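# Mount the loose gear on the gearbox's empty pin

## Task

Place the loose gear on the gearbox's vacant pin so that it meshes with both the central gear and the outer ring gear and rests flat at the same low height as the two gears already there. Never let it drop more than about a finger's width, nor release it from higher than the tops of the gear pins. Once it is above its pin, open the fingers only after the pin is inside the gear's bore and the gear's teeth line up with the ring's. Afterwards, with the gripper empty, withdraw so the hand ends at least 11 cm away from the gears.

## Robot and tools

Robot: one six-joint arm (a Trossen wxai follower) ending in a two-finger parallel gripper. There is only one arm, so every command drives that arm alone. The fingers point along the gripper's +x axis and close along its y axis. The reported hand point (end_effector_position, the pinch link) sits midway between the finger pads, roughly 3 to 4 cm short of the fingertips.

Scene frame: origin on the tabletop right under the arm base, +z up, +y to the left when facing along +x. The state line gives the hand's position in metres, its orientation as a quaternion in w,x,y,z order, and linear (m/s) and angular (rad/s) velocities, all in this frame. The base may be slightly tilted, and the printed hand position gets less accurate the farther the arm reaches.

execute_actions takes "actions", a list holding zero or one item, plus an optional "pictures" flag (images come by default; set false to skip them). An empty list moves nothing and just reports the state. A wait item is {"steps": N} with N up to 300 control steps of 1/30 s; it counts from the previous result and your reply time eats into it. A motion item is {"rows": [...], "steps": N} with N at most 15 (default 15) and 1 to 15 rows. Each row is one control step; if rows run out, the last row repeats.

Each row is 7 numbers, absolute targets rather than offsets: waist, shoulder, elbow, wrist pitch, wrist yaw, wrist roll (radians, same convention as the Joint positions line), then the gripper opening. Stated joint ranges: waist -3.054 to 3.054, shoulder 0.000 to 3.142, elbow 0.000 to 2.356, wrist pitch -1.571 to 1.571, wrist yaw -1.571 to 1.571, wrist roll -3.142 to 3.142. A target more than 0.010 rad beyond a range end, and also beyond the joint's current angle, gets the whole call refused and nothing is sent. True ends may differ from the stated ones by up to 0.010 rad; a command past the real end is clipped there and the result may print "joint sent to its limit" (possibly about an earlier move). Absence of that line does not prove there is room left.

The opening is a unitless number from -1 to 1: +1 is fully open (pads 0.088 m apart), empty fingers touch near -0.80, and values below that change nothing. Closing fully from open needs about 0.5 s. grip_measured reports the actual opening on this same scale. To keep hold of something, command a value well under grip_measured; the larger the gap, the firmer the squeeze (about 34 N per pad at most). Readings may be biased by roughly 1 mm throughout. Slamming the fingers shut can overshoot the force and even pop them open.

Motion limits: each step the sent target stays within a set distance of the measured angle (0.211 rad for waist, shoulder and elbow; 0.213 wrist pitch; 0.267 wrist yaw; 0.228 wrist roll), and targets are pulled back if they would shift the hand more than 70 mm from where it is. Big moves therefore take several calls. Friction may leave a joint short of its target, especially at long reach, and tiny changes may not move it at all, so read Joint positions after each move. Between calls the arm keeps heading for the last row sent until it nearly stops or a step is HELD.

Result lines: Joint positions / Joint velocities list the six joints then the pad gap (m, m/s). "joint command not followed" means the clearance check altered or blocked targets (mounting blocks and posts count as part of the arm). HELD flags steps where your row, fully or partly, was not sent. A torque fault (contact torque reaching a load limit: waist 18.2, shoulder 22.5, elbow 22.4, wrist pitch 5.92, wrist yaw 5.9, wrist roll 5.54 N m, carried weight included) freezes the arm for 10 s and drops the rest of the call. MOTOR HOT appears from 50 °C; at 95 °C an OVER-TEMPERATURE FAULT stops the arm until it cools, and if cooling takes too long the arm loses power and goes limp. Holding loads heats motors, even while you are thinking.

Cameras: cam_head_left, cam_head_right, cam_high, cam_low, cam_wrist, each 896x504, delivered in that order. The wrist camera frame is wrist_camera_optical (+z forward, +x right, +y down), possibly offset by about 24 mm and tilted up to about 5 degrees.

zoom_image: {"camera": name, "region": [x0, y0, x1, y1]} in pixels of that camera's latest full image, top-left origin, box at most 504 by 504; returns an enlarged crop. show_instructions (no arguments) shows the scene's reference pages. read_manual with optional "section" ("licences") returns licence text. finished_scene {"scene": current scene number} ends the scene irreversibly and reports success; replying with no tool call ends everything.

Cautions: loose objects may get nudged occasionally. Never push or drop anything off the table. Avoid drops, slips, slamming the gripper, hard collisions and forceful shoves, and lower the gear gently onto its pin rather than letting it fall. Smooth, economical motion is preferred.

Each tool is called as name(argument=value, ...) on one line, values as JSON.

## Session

execute_actions(actions=[])

Scene clock: 0.00 s of 4147.00 s.
end_effector_position=(+0.3194, +0.1990, +0.4209) grip_measured=+0.821 end_effector_quat_wxyz=(+0.930, -0.366, -0.031, -0.010) end_effector_velocity=(+0.001, -0.002, -0.003) end_effector_angular_velocity=(-0.007, +0.012, -0.005)
Joint positions: [ 0.015  0.843  0.633  0.279 -0.023 -0.02   0.079]
Joint velocities: [-0.002  0.002 -0.002 -0.007 -0.007 -0.007 -0.   ]
Heat: hottest shoulder 32 °C (+0.0 °C/min).

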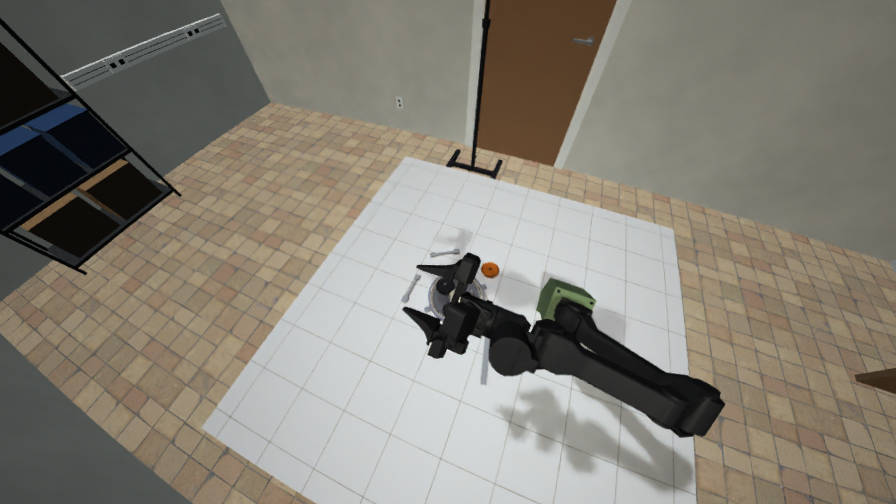

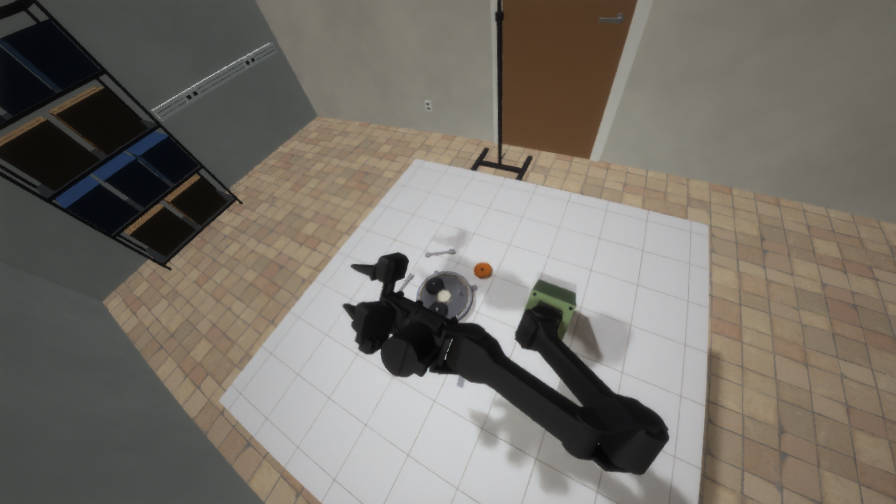

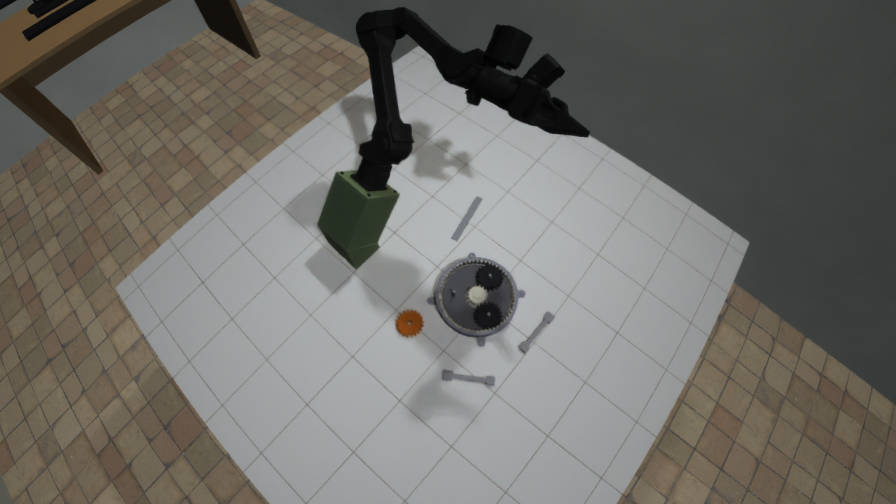

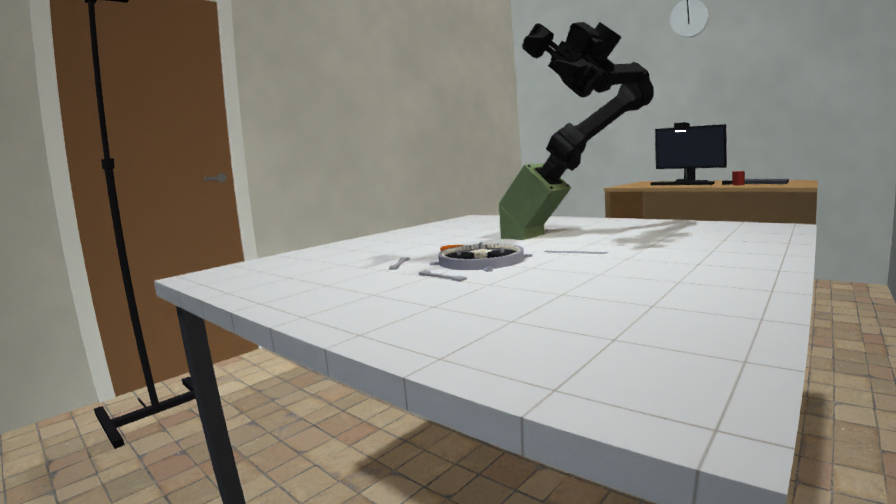

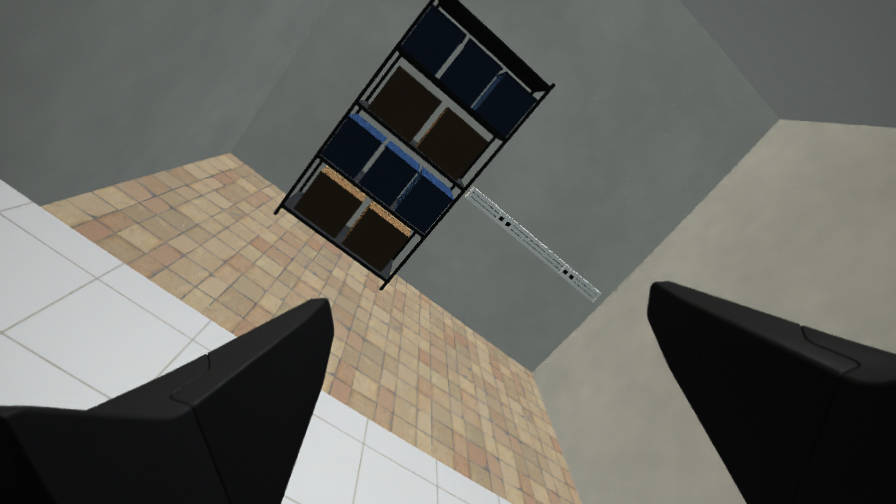

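execute_actions(actions=[{"rows":[[-0.3,1.875,1.149,-1.0,-0.65,0,1]]}], pictures=false)

execute_actions(actions=[{"rows":[[-0.3,1.875,1.149,-1.0,-0.65,0,1]],"steps":8}], pictures=false)

execute_actions(actions=[{"rows":[[-0.494,2.274,1.2,-0.933,-0.603,0,1]]}], pictures=false)

execute_actions(actions=[{"rows":[[-0.494,2.274,1.2,-0.933,-0.603,0,1]],"steps":10}])

Scene clock: 12.23 s of 4147.00 s.
end_effector_position=(+0.3931, +0.0802, +0.3472) grip_measured=+0.982 end_effector_quat_wxyz=(+0.915, -0.147, +0.376, -0.019) end_effector_velocity=(-0.068, -0.376, -0.460) end_effector_angular_velocity=(+0.981, +1.732, -1.461)
Joint positions: [-0.29   1.513  1.124 -0.43  -0.623 -0.005  0.087]
Joint velocities: [-0.042  1.263  0.051 -1.267 -0.154 -0.022  0.001]
Heat: hottest shoulder 32 °C (+0.0 °C/min).
Steps of this call (steps 1 to 190: nothing new was sent; then 5.40 s passed at rest; steps 191 to 205: all 15 steps of this action). Readings (joint positions):
191: [-0.006 0.864 0.656 0.240 -0.074 -0.020]
192: [-0.054 0.905 0.705 0.190 -0.142 -0.017]
194: [-0.154 1.010 0.810 0.090 -0.265 -0.012]
198: [-0.263 1.210 1.001 -0.113 -0.501 -0.006]
205: the state above

Scene clock: 12.50 s of 4147.00 s.
end_effector_position=(+0.3381, +0.0100, +0.2369) grip_measured=+0.984 end_effector_quat_wxyz=(+0.790, +0.053, +0.598, -0.125) end_effector_velocity=(-0.307, -0.058, -0.241) end_effector_angular_velocity=(+0.826, +1.545, -1.410)
Joint positions: [-0.295  1.828  1.136 -0.812 -0.64  -0.004  0.087]
Joint velocities: [-0.007  0.667 -0.002 -1.575 -0.007  0.007  0.   ]
Heat: hottest shoulder 32 °C (+0.0 °C/min).
Steps of this call (steps 1 to 8: all 8 steps of this action). Readings (joint positions):
1: [-0.291 1.556 1.126 -0.473 -0.627 -0.005]
2: [-0.292 1.599 1.128 -0.518 -0.631 -0.005]
4: [-0.293 1.686 1.132 -0.607 -0.637 -0.005]
8: the state above

Scene clock: 13.00 s of 4147.00 s.
end_effector_position=(+0.2805, -0.0961, +0.1814) grip_measured=+0.984 end_effector_quat_wxyz=(+0.666, +0.243, +0.662, -0.244) end_effector_velocity=(-0.000, +0.002, +0.003) end_effector_angular_velocity=(+0.012, -0.002, -0.005)
Joint positions: [-0.489  2.257  1.191 -0.93  -0.605 -0.004  0.087]
Joint velocities: [-0.007 -0.002  0.007 -0.022 -0.007 -0.007 -0.   ]
Heat: hottest shoulder 32 °C (+0.0 °C/min).
Steps of this call (steps 1 to 15: all 15 steps of this action). Readings (joint positions):
1: [-0.302 1.858 1.138 -0.853 -0.642 -0.004]
2: [-0.327 1.890 1.146 -0.867 -0.642 -0.004]
4: [-0.397 1.973 1.173 -0.883 -0.626 -0.004]
8: [-0.483 2.157 1.191 -0.915 -0.609 -0.004]
15: the state above

Scene clock: 13.33 s of 4147.00 s.
end_effector_position=(+0.2794, -0.0967, +0.1798) grip_measured=+0.984 end_effector_quat_wxyz=(+0.664, +0.245, +0.663, -0.244) end_effector_velocity=(-0.002, +0.001, -0.001) end_effector_angular_velocity=(+0.012, +0.001, +0.013)
Joint positions: [-0.489  2.263  1.191 -0.931 -0.605 -0.004  0.087]
Joint velocities: [-0.002  0.002 -0.002 -0.007 -0.007 -0.022  0.   ]
Heat: hottest shoulder 32 °C (+0.0 °C/min).
Steps of this call (steps 1 to 10: all 10 steps of this action). Readings (joint positions):
1: [-0.489 2.257 1.191 -0.930 -0.605 -0.004]
2: [-0.489 2.258 1.191 -0.930 -0.605 -0.004]
4: [-0.489 2.260 1.191 -0.931 -0.605 -0.004]
8: [-0.489 2.263 1.191 -0.931 -0.605 -0.004]
10: the state above

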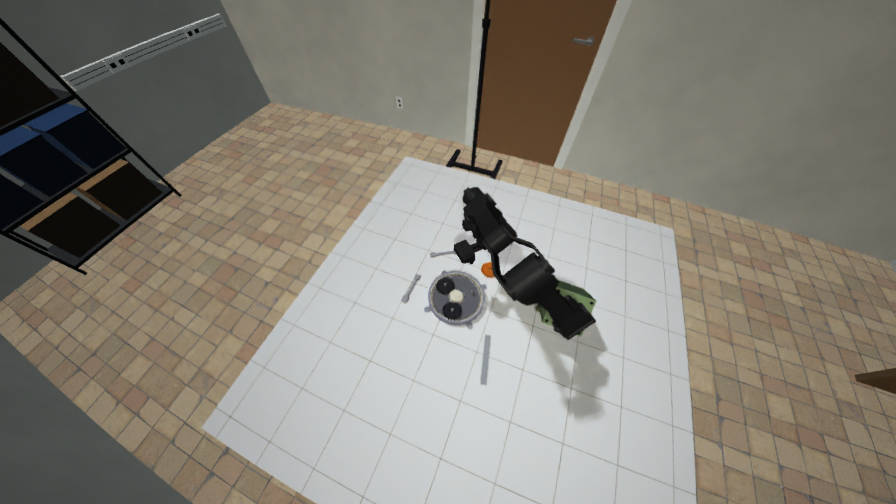

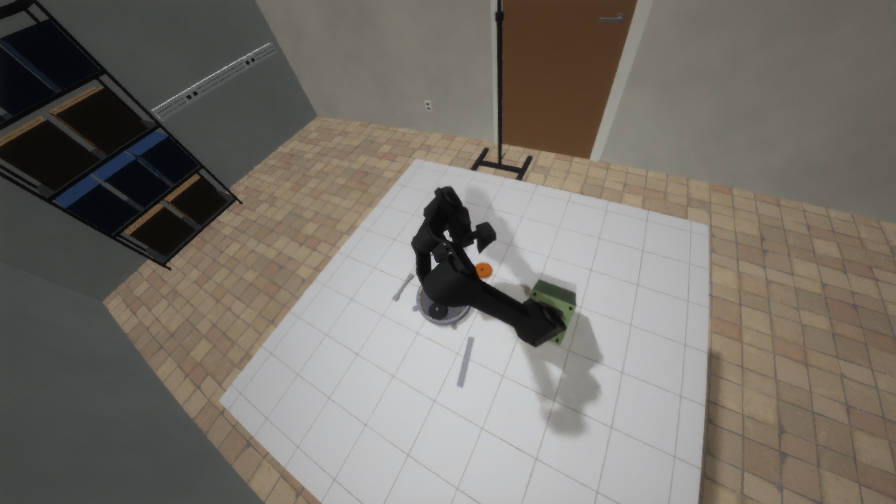

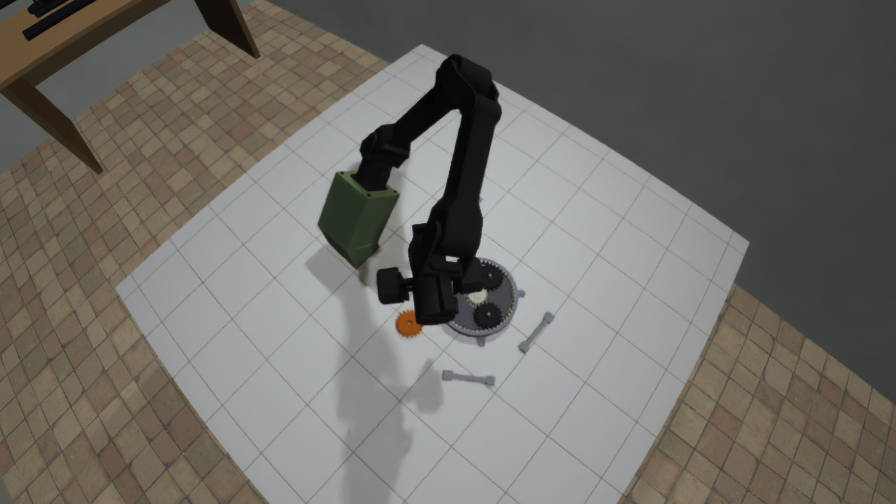

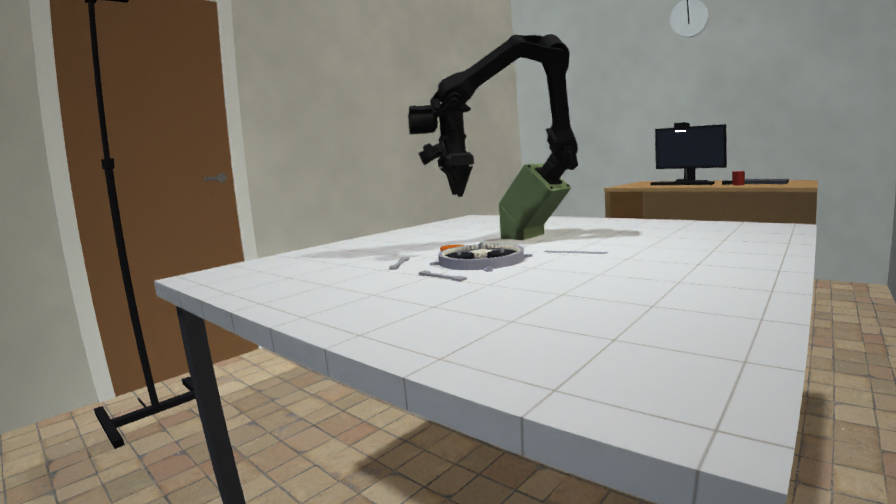

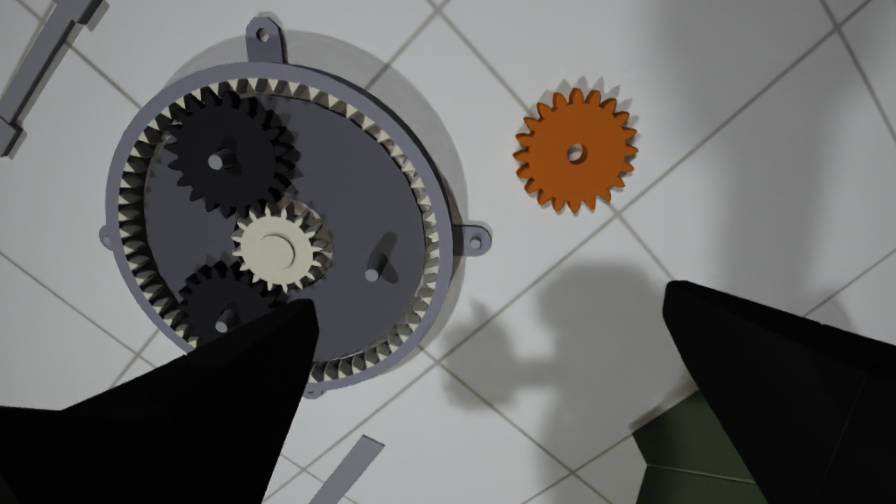

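execute_actions(actions=[{"rows":[[-0.5,2.4,1.17,-0.77,-0.6,-0.9,1],[-0.5,2.4,1.17,-0.77,-0.6,-0.9,1],[-0.5,2.4,1.17,-0.77,-0.6,-0.9,1],[-0.5,2.4,1.17,-0.77,-0.6,-0.9,1],[-0.5,2.4,1.17,-0.77,-0.6,-0.9,1],[-0.504,2.545,1.134,-0.603,-0.598,-1.87,1]]}], pictures=false)

execute_actions(actions=[{"rows":[[-0.504,2.545,1.134,-0.603,-0.598,-1.87,1]],"steps":10}])

Scene clock: 26.73 s of 4147.00 s.
end_effector_position=(+0.2579, -0.1539, +0.1022) grip_measured=+0.984 end_effector_quat_wxyz=(+0.706, -0.027, +0.707, +0.028) end_effector_velocity=(+0.022, -0.015, +0.001) end_effector_angular_velocity=(-0.056, -0.105, +1.740)
Joint positions: [-0.499  2.533  1.136 -0.616 -0.599 -0.802  0.087]
Joint velocities: [-0.002 -0.002 -0.002  0.139 -0.022 -1.663 -0.001]
Heat: hottest waist 33 °C (+2.2 °C/min).
Steps of this call (steps 1 to 15: the robot went on to your last target; steps 16 to 210: nothing new was sent; then 5.90 s passed at rest; steps 211 to 225: all 15 steps of this action). Readings (joint positions):
211: [-0.490 2.278 1.190 -0.914 -0.604 -0.043]
212: [-0.491 2.296 1.190 -0.866 -0.604 -0.099]
214: [-0.494 2.343 1.189 -0.821 -0.604 -0.207]
218: [-0.497 2.452 1.166 -0.685 -0.602 -0.424]
225: the state above

Scene clock: 27.07 s of 4147.00 s.
end_effector_position=(+0.2591, -0.1554, +0.1020) grip_measured=+0.984 end_effector_quat_wxyz=(+0.674, -0.219, +0.672, +0.215) end_effector_velocity=(-0.002, +0.004, -0.001) end_effector_angular_velocity=(+0.020, +0.000, +1.637)
Joint positions: [-0.499  2.535  1.136 -0.605 -0.599 -1.342  0.087]
Joint velocities: [-0.002  0.002 -0.007 -0.007 -0.022 -1.648 -0.   ]
Heat: hottest waist 33 °C (+2.2 °C/min).
Steps of this call (steps 1 to 10: all 10 steps of this action). Readings (joint positions):
1: [-0.499 2.533 1.136 -0.612 -0.599 -0.855]
2: [-0.499 2.533 1.136 -0.609 -0.599 -0.910]
4: [-0.499 2.534 1.136 -0.609 -0.599 -1.018]
8: [-0.499 2.535 1.136 -0.605 -0.599 -1.233]
10: the state above

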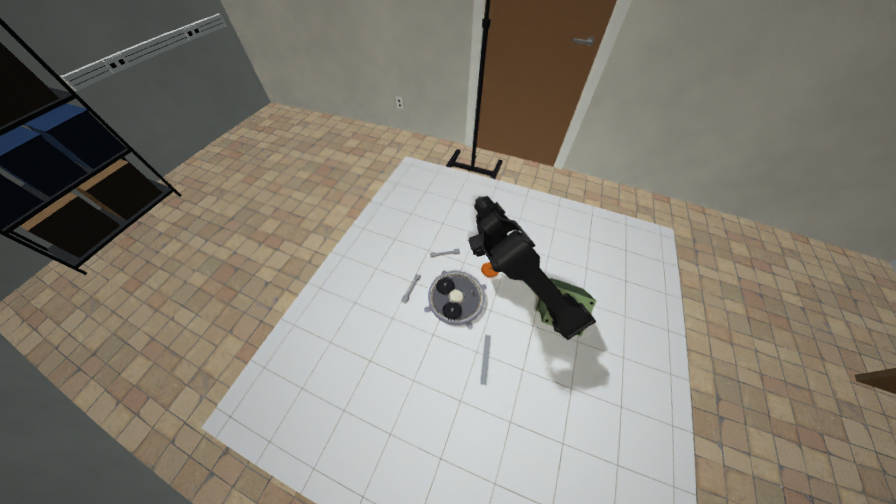

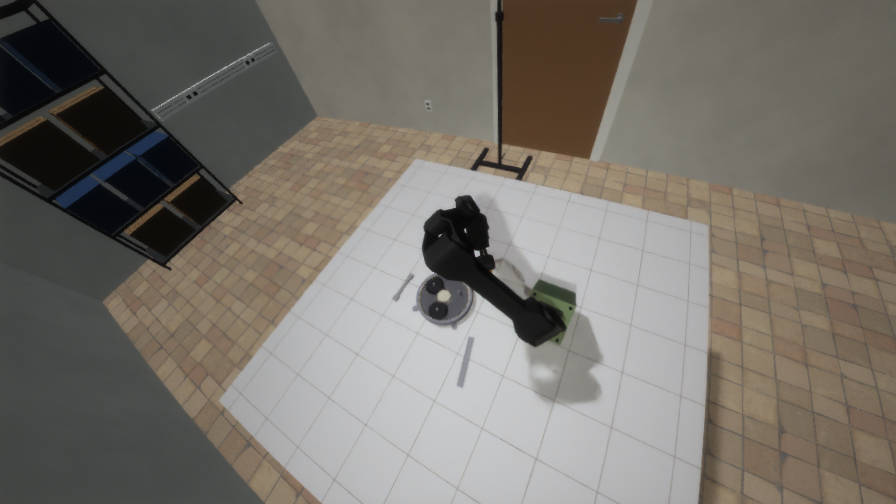

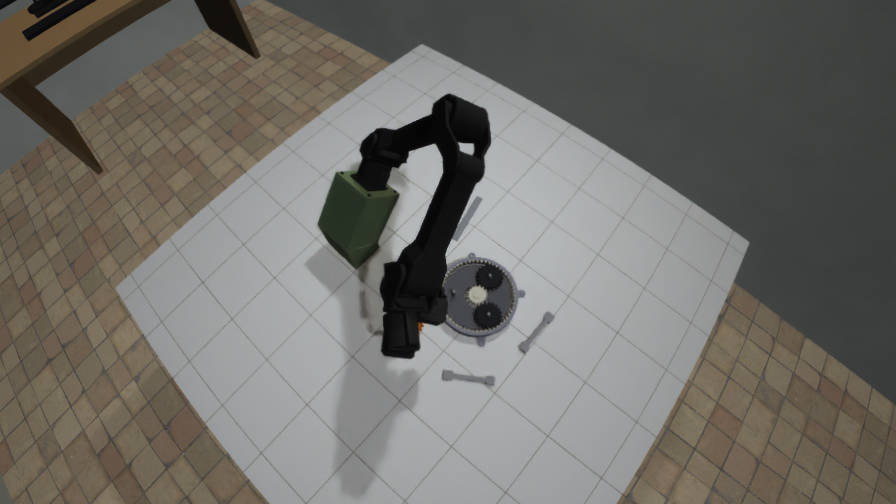

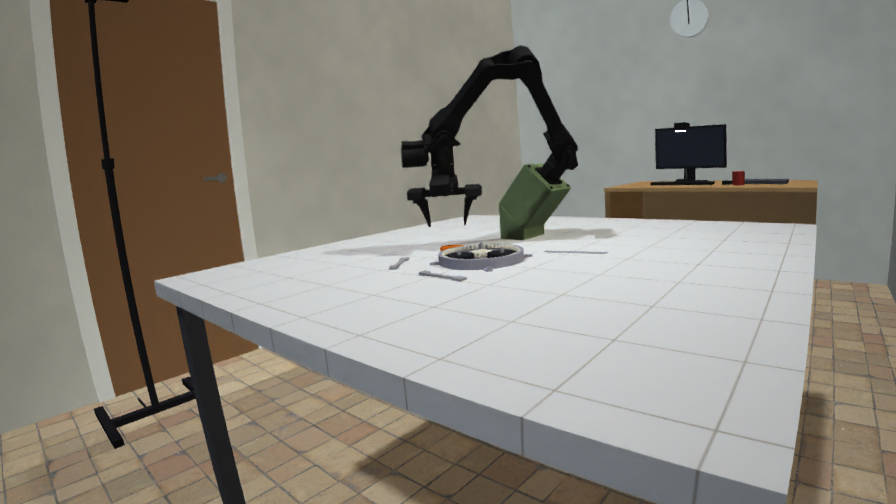

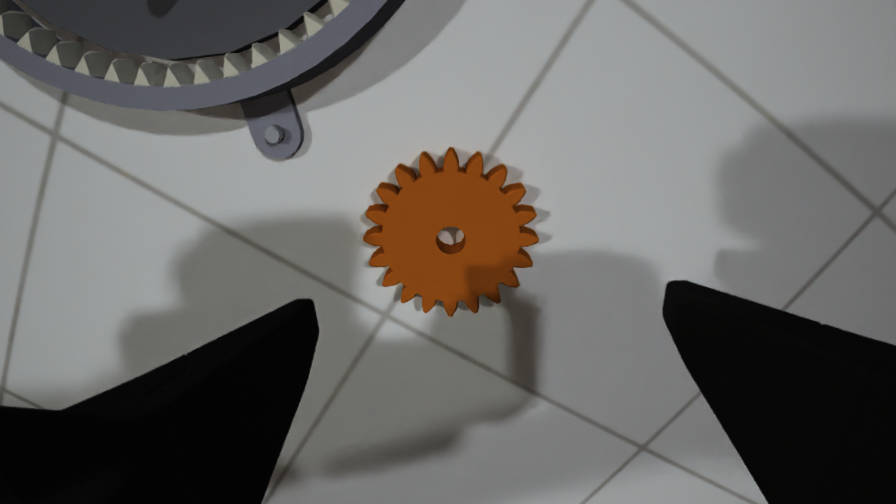

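execute_actions(actions=[{"rows":[[-0.5,2.52,1.082,-0.576,-0.6,-1.8,1],[-0.5,2.52,1.082,-0.576,-0.6,-1.8,1],[-0.5,2.52,1.082,-0.576,-0.6,-1.8,1],[-0.47,2.55,1.07,-0.52,-0.61,-1.78,1],[-0.47,2.55,1.07,-0.52,-0.61,-1.78,1],[-0.445,2.58,1.06,-0.46,-0.62,-1.76,1],[-0.445,2.58,1.06,-0.46,-0.62,-1.76,1],[-0.42,2.615,1.053,-0.404,-0.63,-1.75,1]]}])

Scene clock: 34.33 s of 4147.00 s.
end_effector_position=(+0.2497, -0.1510, +0.0599) grip_measured=+0.984 end_effector_quat_wxyz=(+0.596, -0.376, +0.601, +0.376) end_effector_velocity=(-0.000, -0.007, -0.013) end_effector_angular_velocity=(-0.005, -0.042, -0.022)
Joint positions: [-0.422  2.603  1.058 -0.418 -0.624 -1.758  0.087]
Joint velocities: [ 0.002  0.037 -0.027  0.11  -0.022  0.051 -0.   ]
Heat: hottest waist 34 °C (+3.5 °C/min).
Steps of this call (steps 1 to 45: the robot went on to your last target; steps 46 to 203: nothing new was sent; steps 204 to 218: all 15 steps of this action). Readings (joint positions):
204: [-0.499 2.536 1.130 -0.596 -0.599 -1.858]
205: [-0.499 2.535 1.122 -0.590 -0.599 -1.845]
207: [-0.498 2.535 1.104 -0.578 -0.599 -1.823]
211: [-0.465 2.555 1.078 -0.495 -0.611 -1.783]
218: the state above

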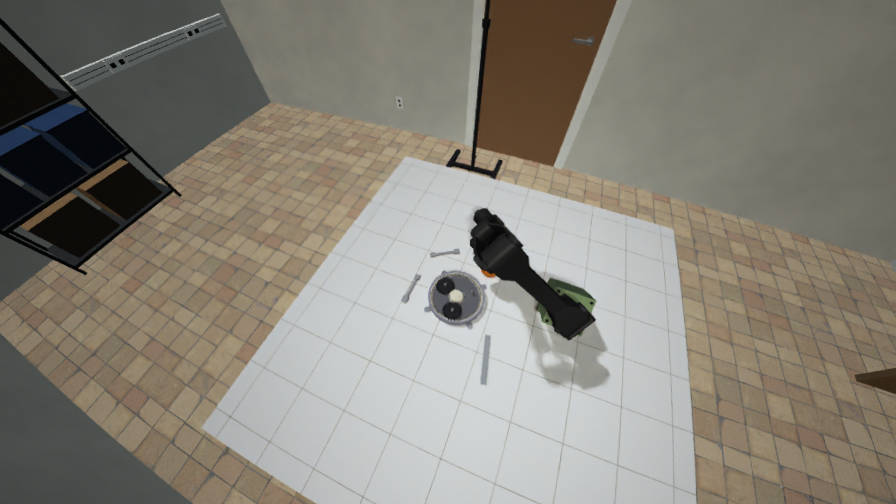

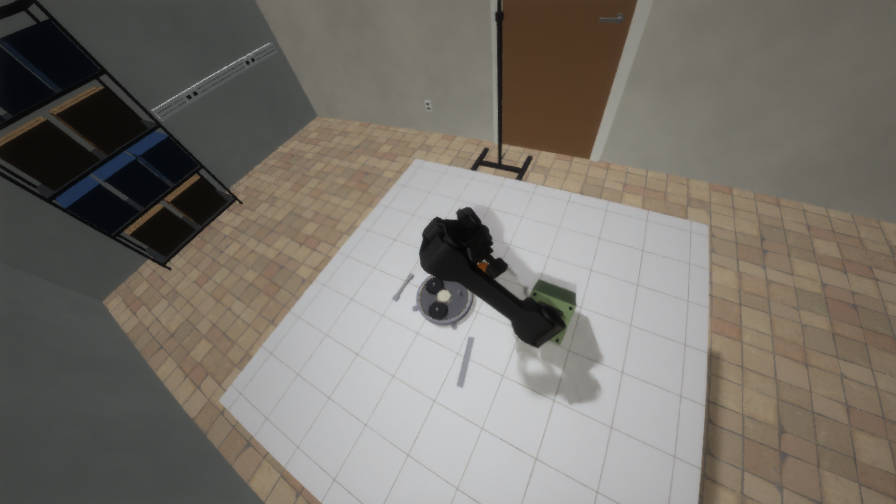

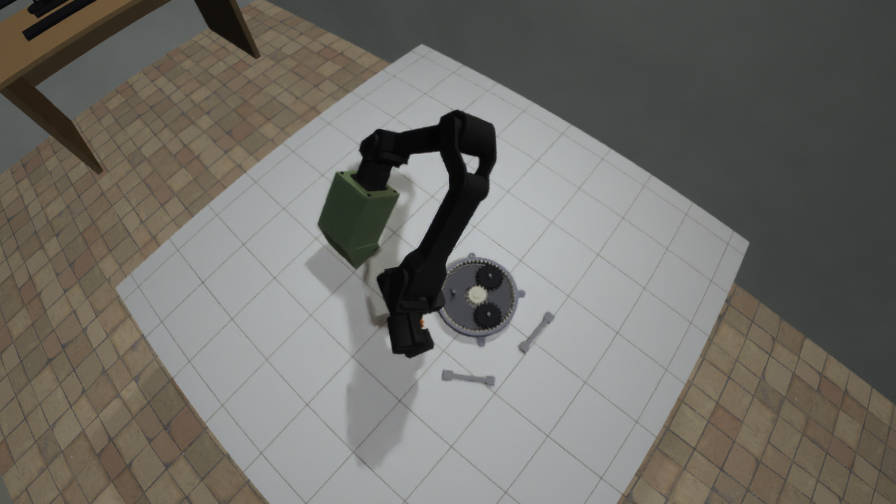

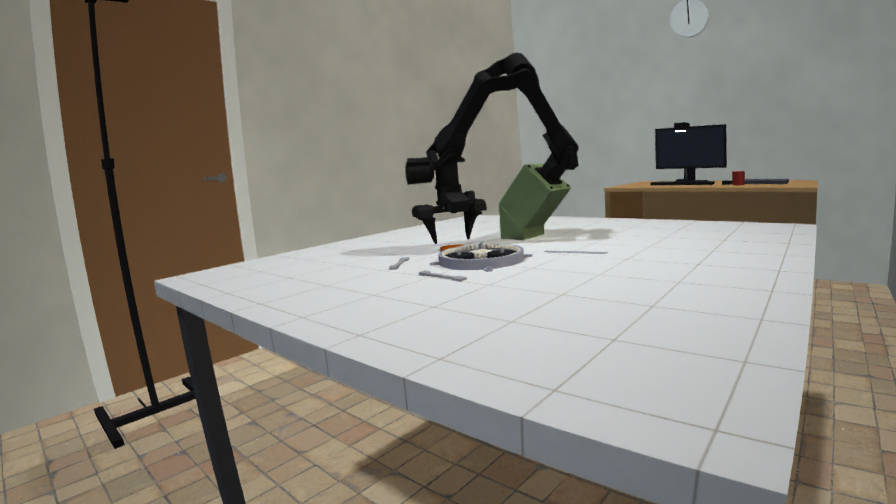

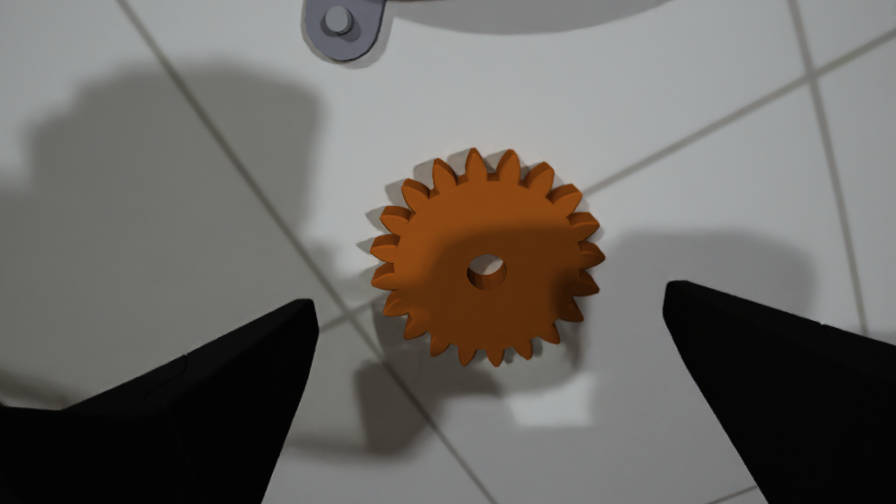

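execute_actions(actions=[{"rows":[[-0.405,2.635,1.047,-0.37,-0.635,-1.73,1],[-0.405,2.635,1.047,-0.37,-0.635,-1.73,1],[-0.39,2.652,1.042,-0.34,-0.641,-1.71,1],[-0.39,2.652,1.042,-0.34,-0.641,-1.71,1],[-0.374,2.672,1.037,-0.31,-0.647,-1.69,1]]}])

Scene clock: 38.43 s of 4147.00 s.
end_effector_position=(+0.2476, -0.1510, +0.0361) grip_measured=+0.984 end_effector_quat_wxyz=(+0.599, -0.373, +0.603, +0.373) end_effector_velocity=(+0.002, +0.001, -0.002) end_effector_angular_velocity=(+0.003, -0.004, +0.017)
Joint positions: [-0.376  2.66   1.041 -0.314 -0.643 -1.696  0.087]
Joint velocities: [ 0.007  0.002  0.002  0.007 -0.007 -0.007  0.   ]
Heat: hottest waist 34 °C (+3.1 °C/min).
Steps of this call (steps 1 to 30: the robot went on to your last target; steps 31 to 108: nothing new was sent; steps 109 to 123: all 15 steps of this action). Readings (joint positions):
109: [-0.420 2.607 1.057 -0.401 -0.627 -1.751]
110: [-0.418 2.610 1.056 -0.392 -0.628 -1.747]
112: [-0.409 2.621 1.055 -0.370 -0.632 -1.733]
116: [-0.383 2.651 1.046 -0.331 -0.639 -1.707]
123: the state above

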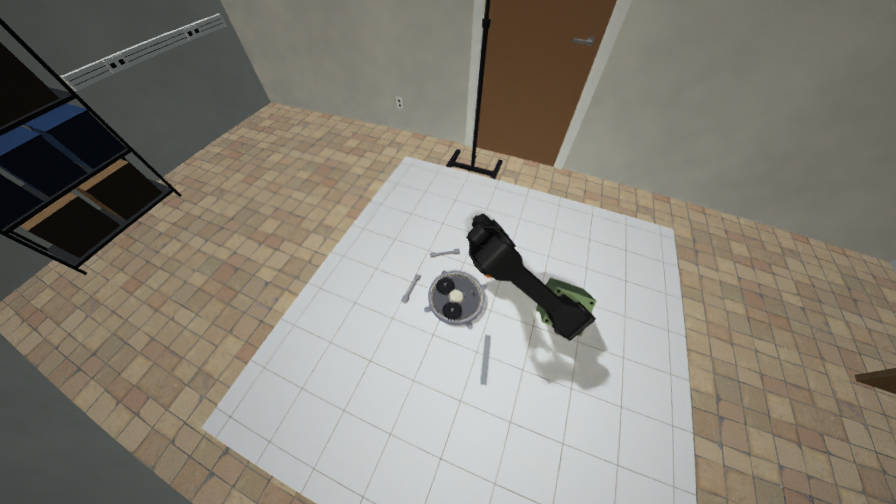

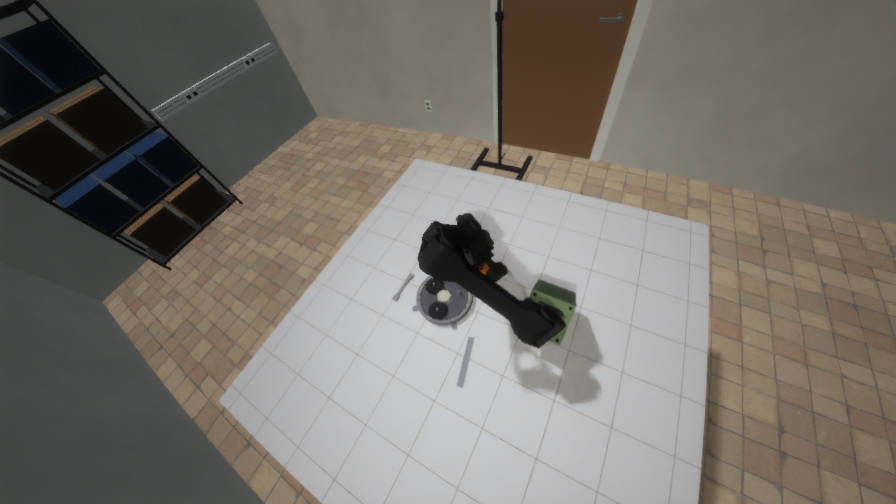

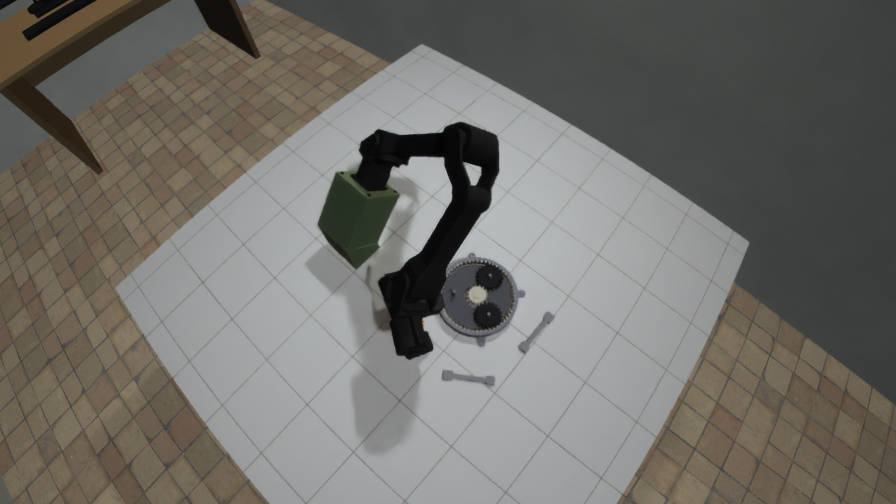

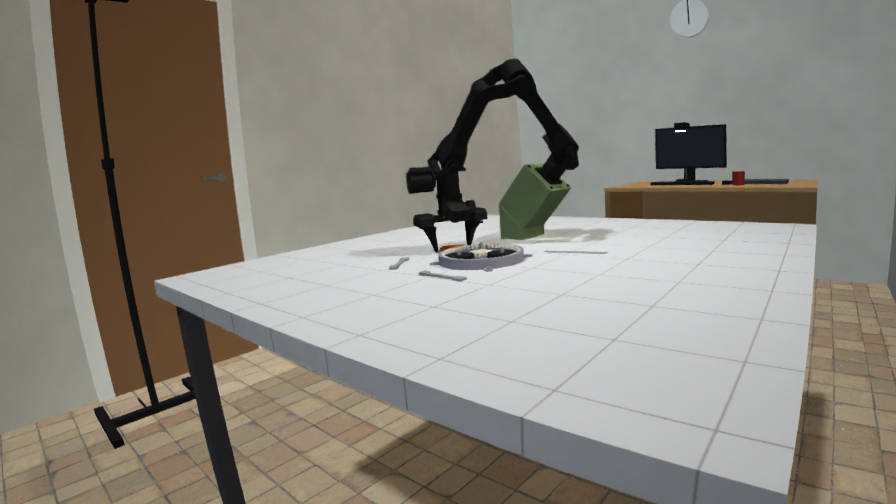

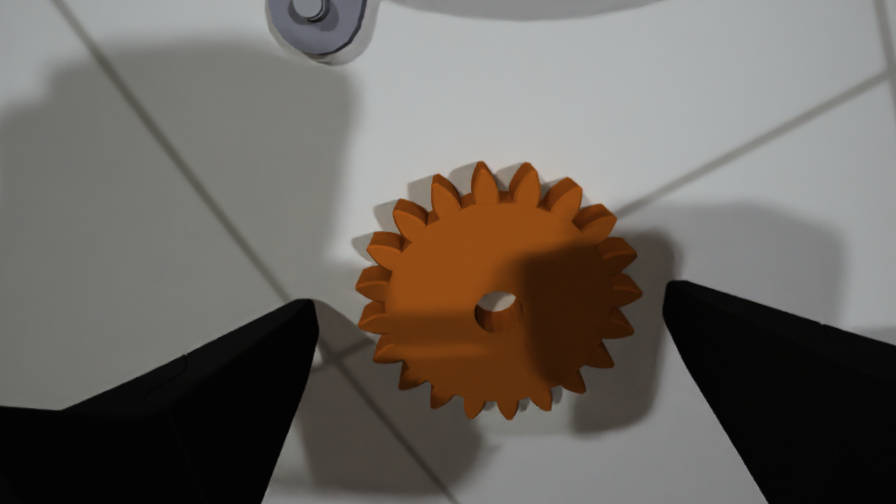

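execute_actions(actions=[{"rows":[[-0.374,2.672,1.037,-0.31,-0.647,-1.69,0.8],[-0.374,2.672,1.037,-0.31,-0.647,-1.69,0.65],[-0.374,2.672,1.037,-0.31,-0.647,-1.69,0.5],[-0.374,2.672,1.037,-0.31,-0.647,-1.69,0.35],[-0.374,2.672,1.037,-0.31,-0.647,-1.69,0.15]]}])

Scene clock: 41.60 s of 4147.00 s.
end_effector_position=(+0.2479, -0.1513, +0.0357) grip_measured=+0.505 end_effector_quat_wxyz=(+0.599, -0.373, +0.602, +0.373) end_effector_velocity=(-0.001, +0.002, +0.001) end_effector_angular_velocity=(+0.009, -0.001, +0.001)
Joint positions: [-0.376  2.661  1.041 -0.31  -0.644 -1.694  0.064]
Joint velocities: [-0.002 -0.002 -0.002 -0.007 -0.007 -0.007  0.   ]
Heat: hottest waist 35 °C (+4.3 °C/min).
Steps of this call (steps 1 to 15: the robot went on to your last target; steps 16 to 80: nothing new was sent; steps 81 to 95: all 15 steps of this action). Readings (joint positions):
81: [-0.376 2.661 1.041 -0.312 -0.643 -1.694]
82: [-0.376 2.661 1.041 -0.310 -0.643 -1.694]
84: [-0.376 2.661 1.041 -0.309 -0.643 -1.694]
88: [-0.376 2.661 1.041 -0.310 -0.643 -1.694]
95: the state above

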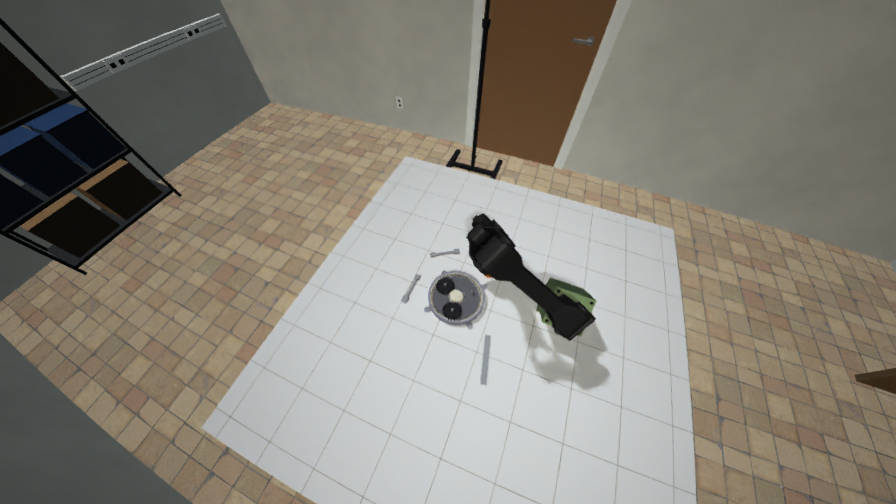

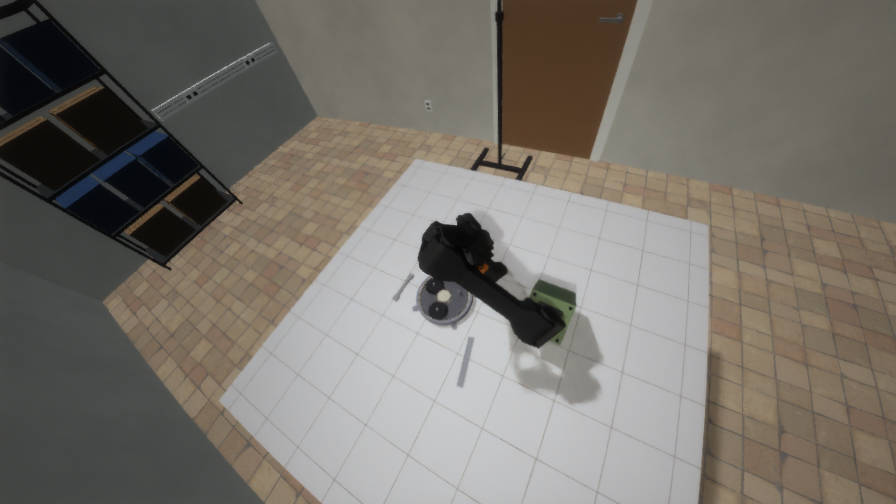

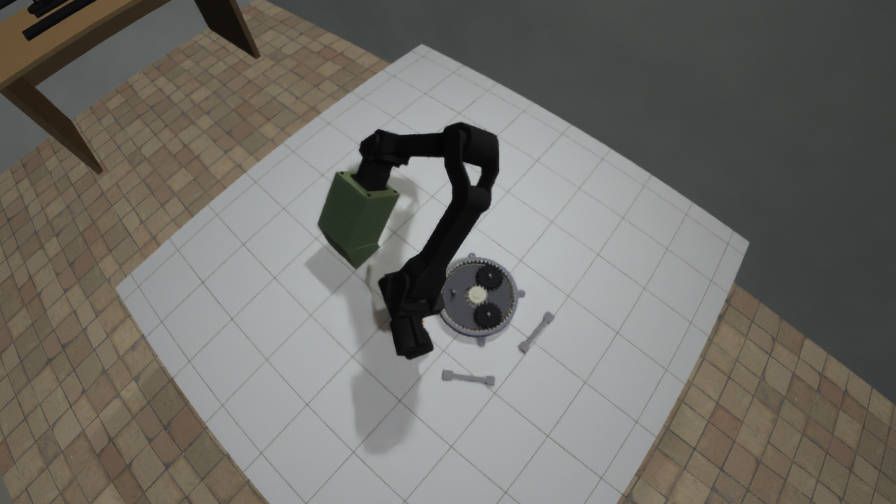

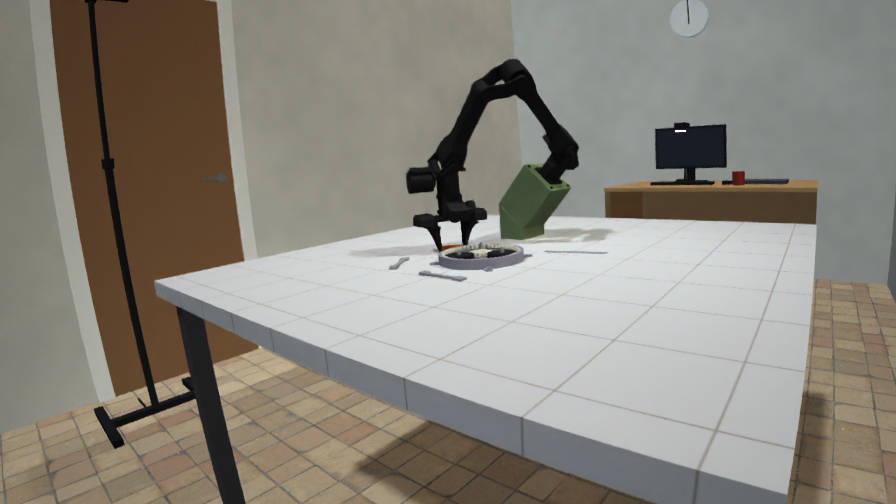

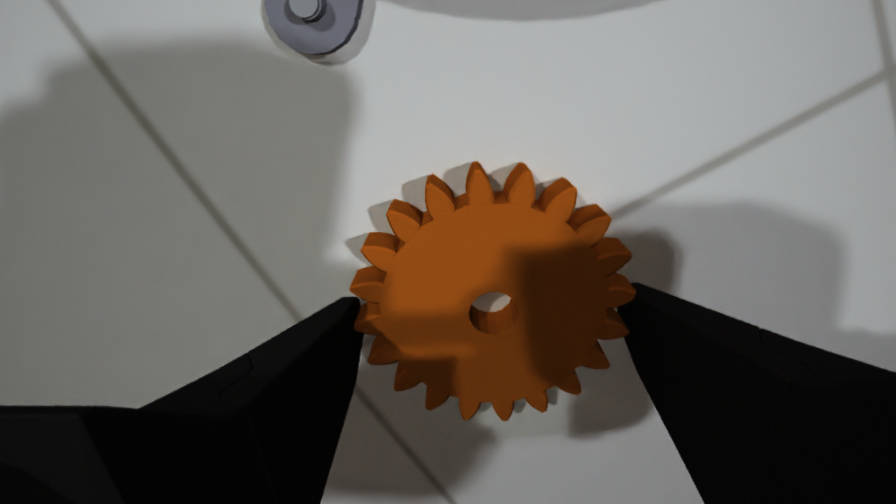

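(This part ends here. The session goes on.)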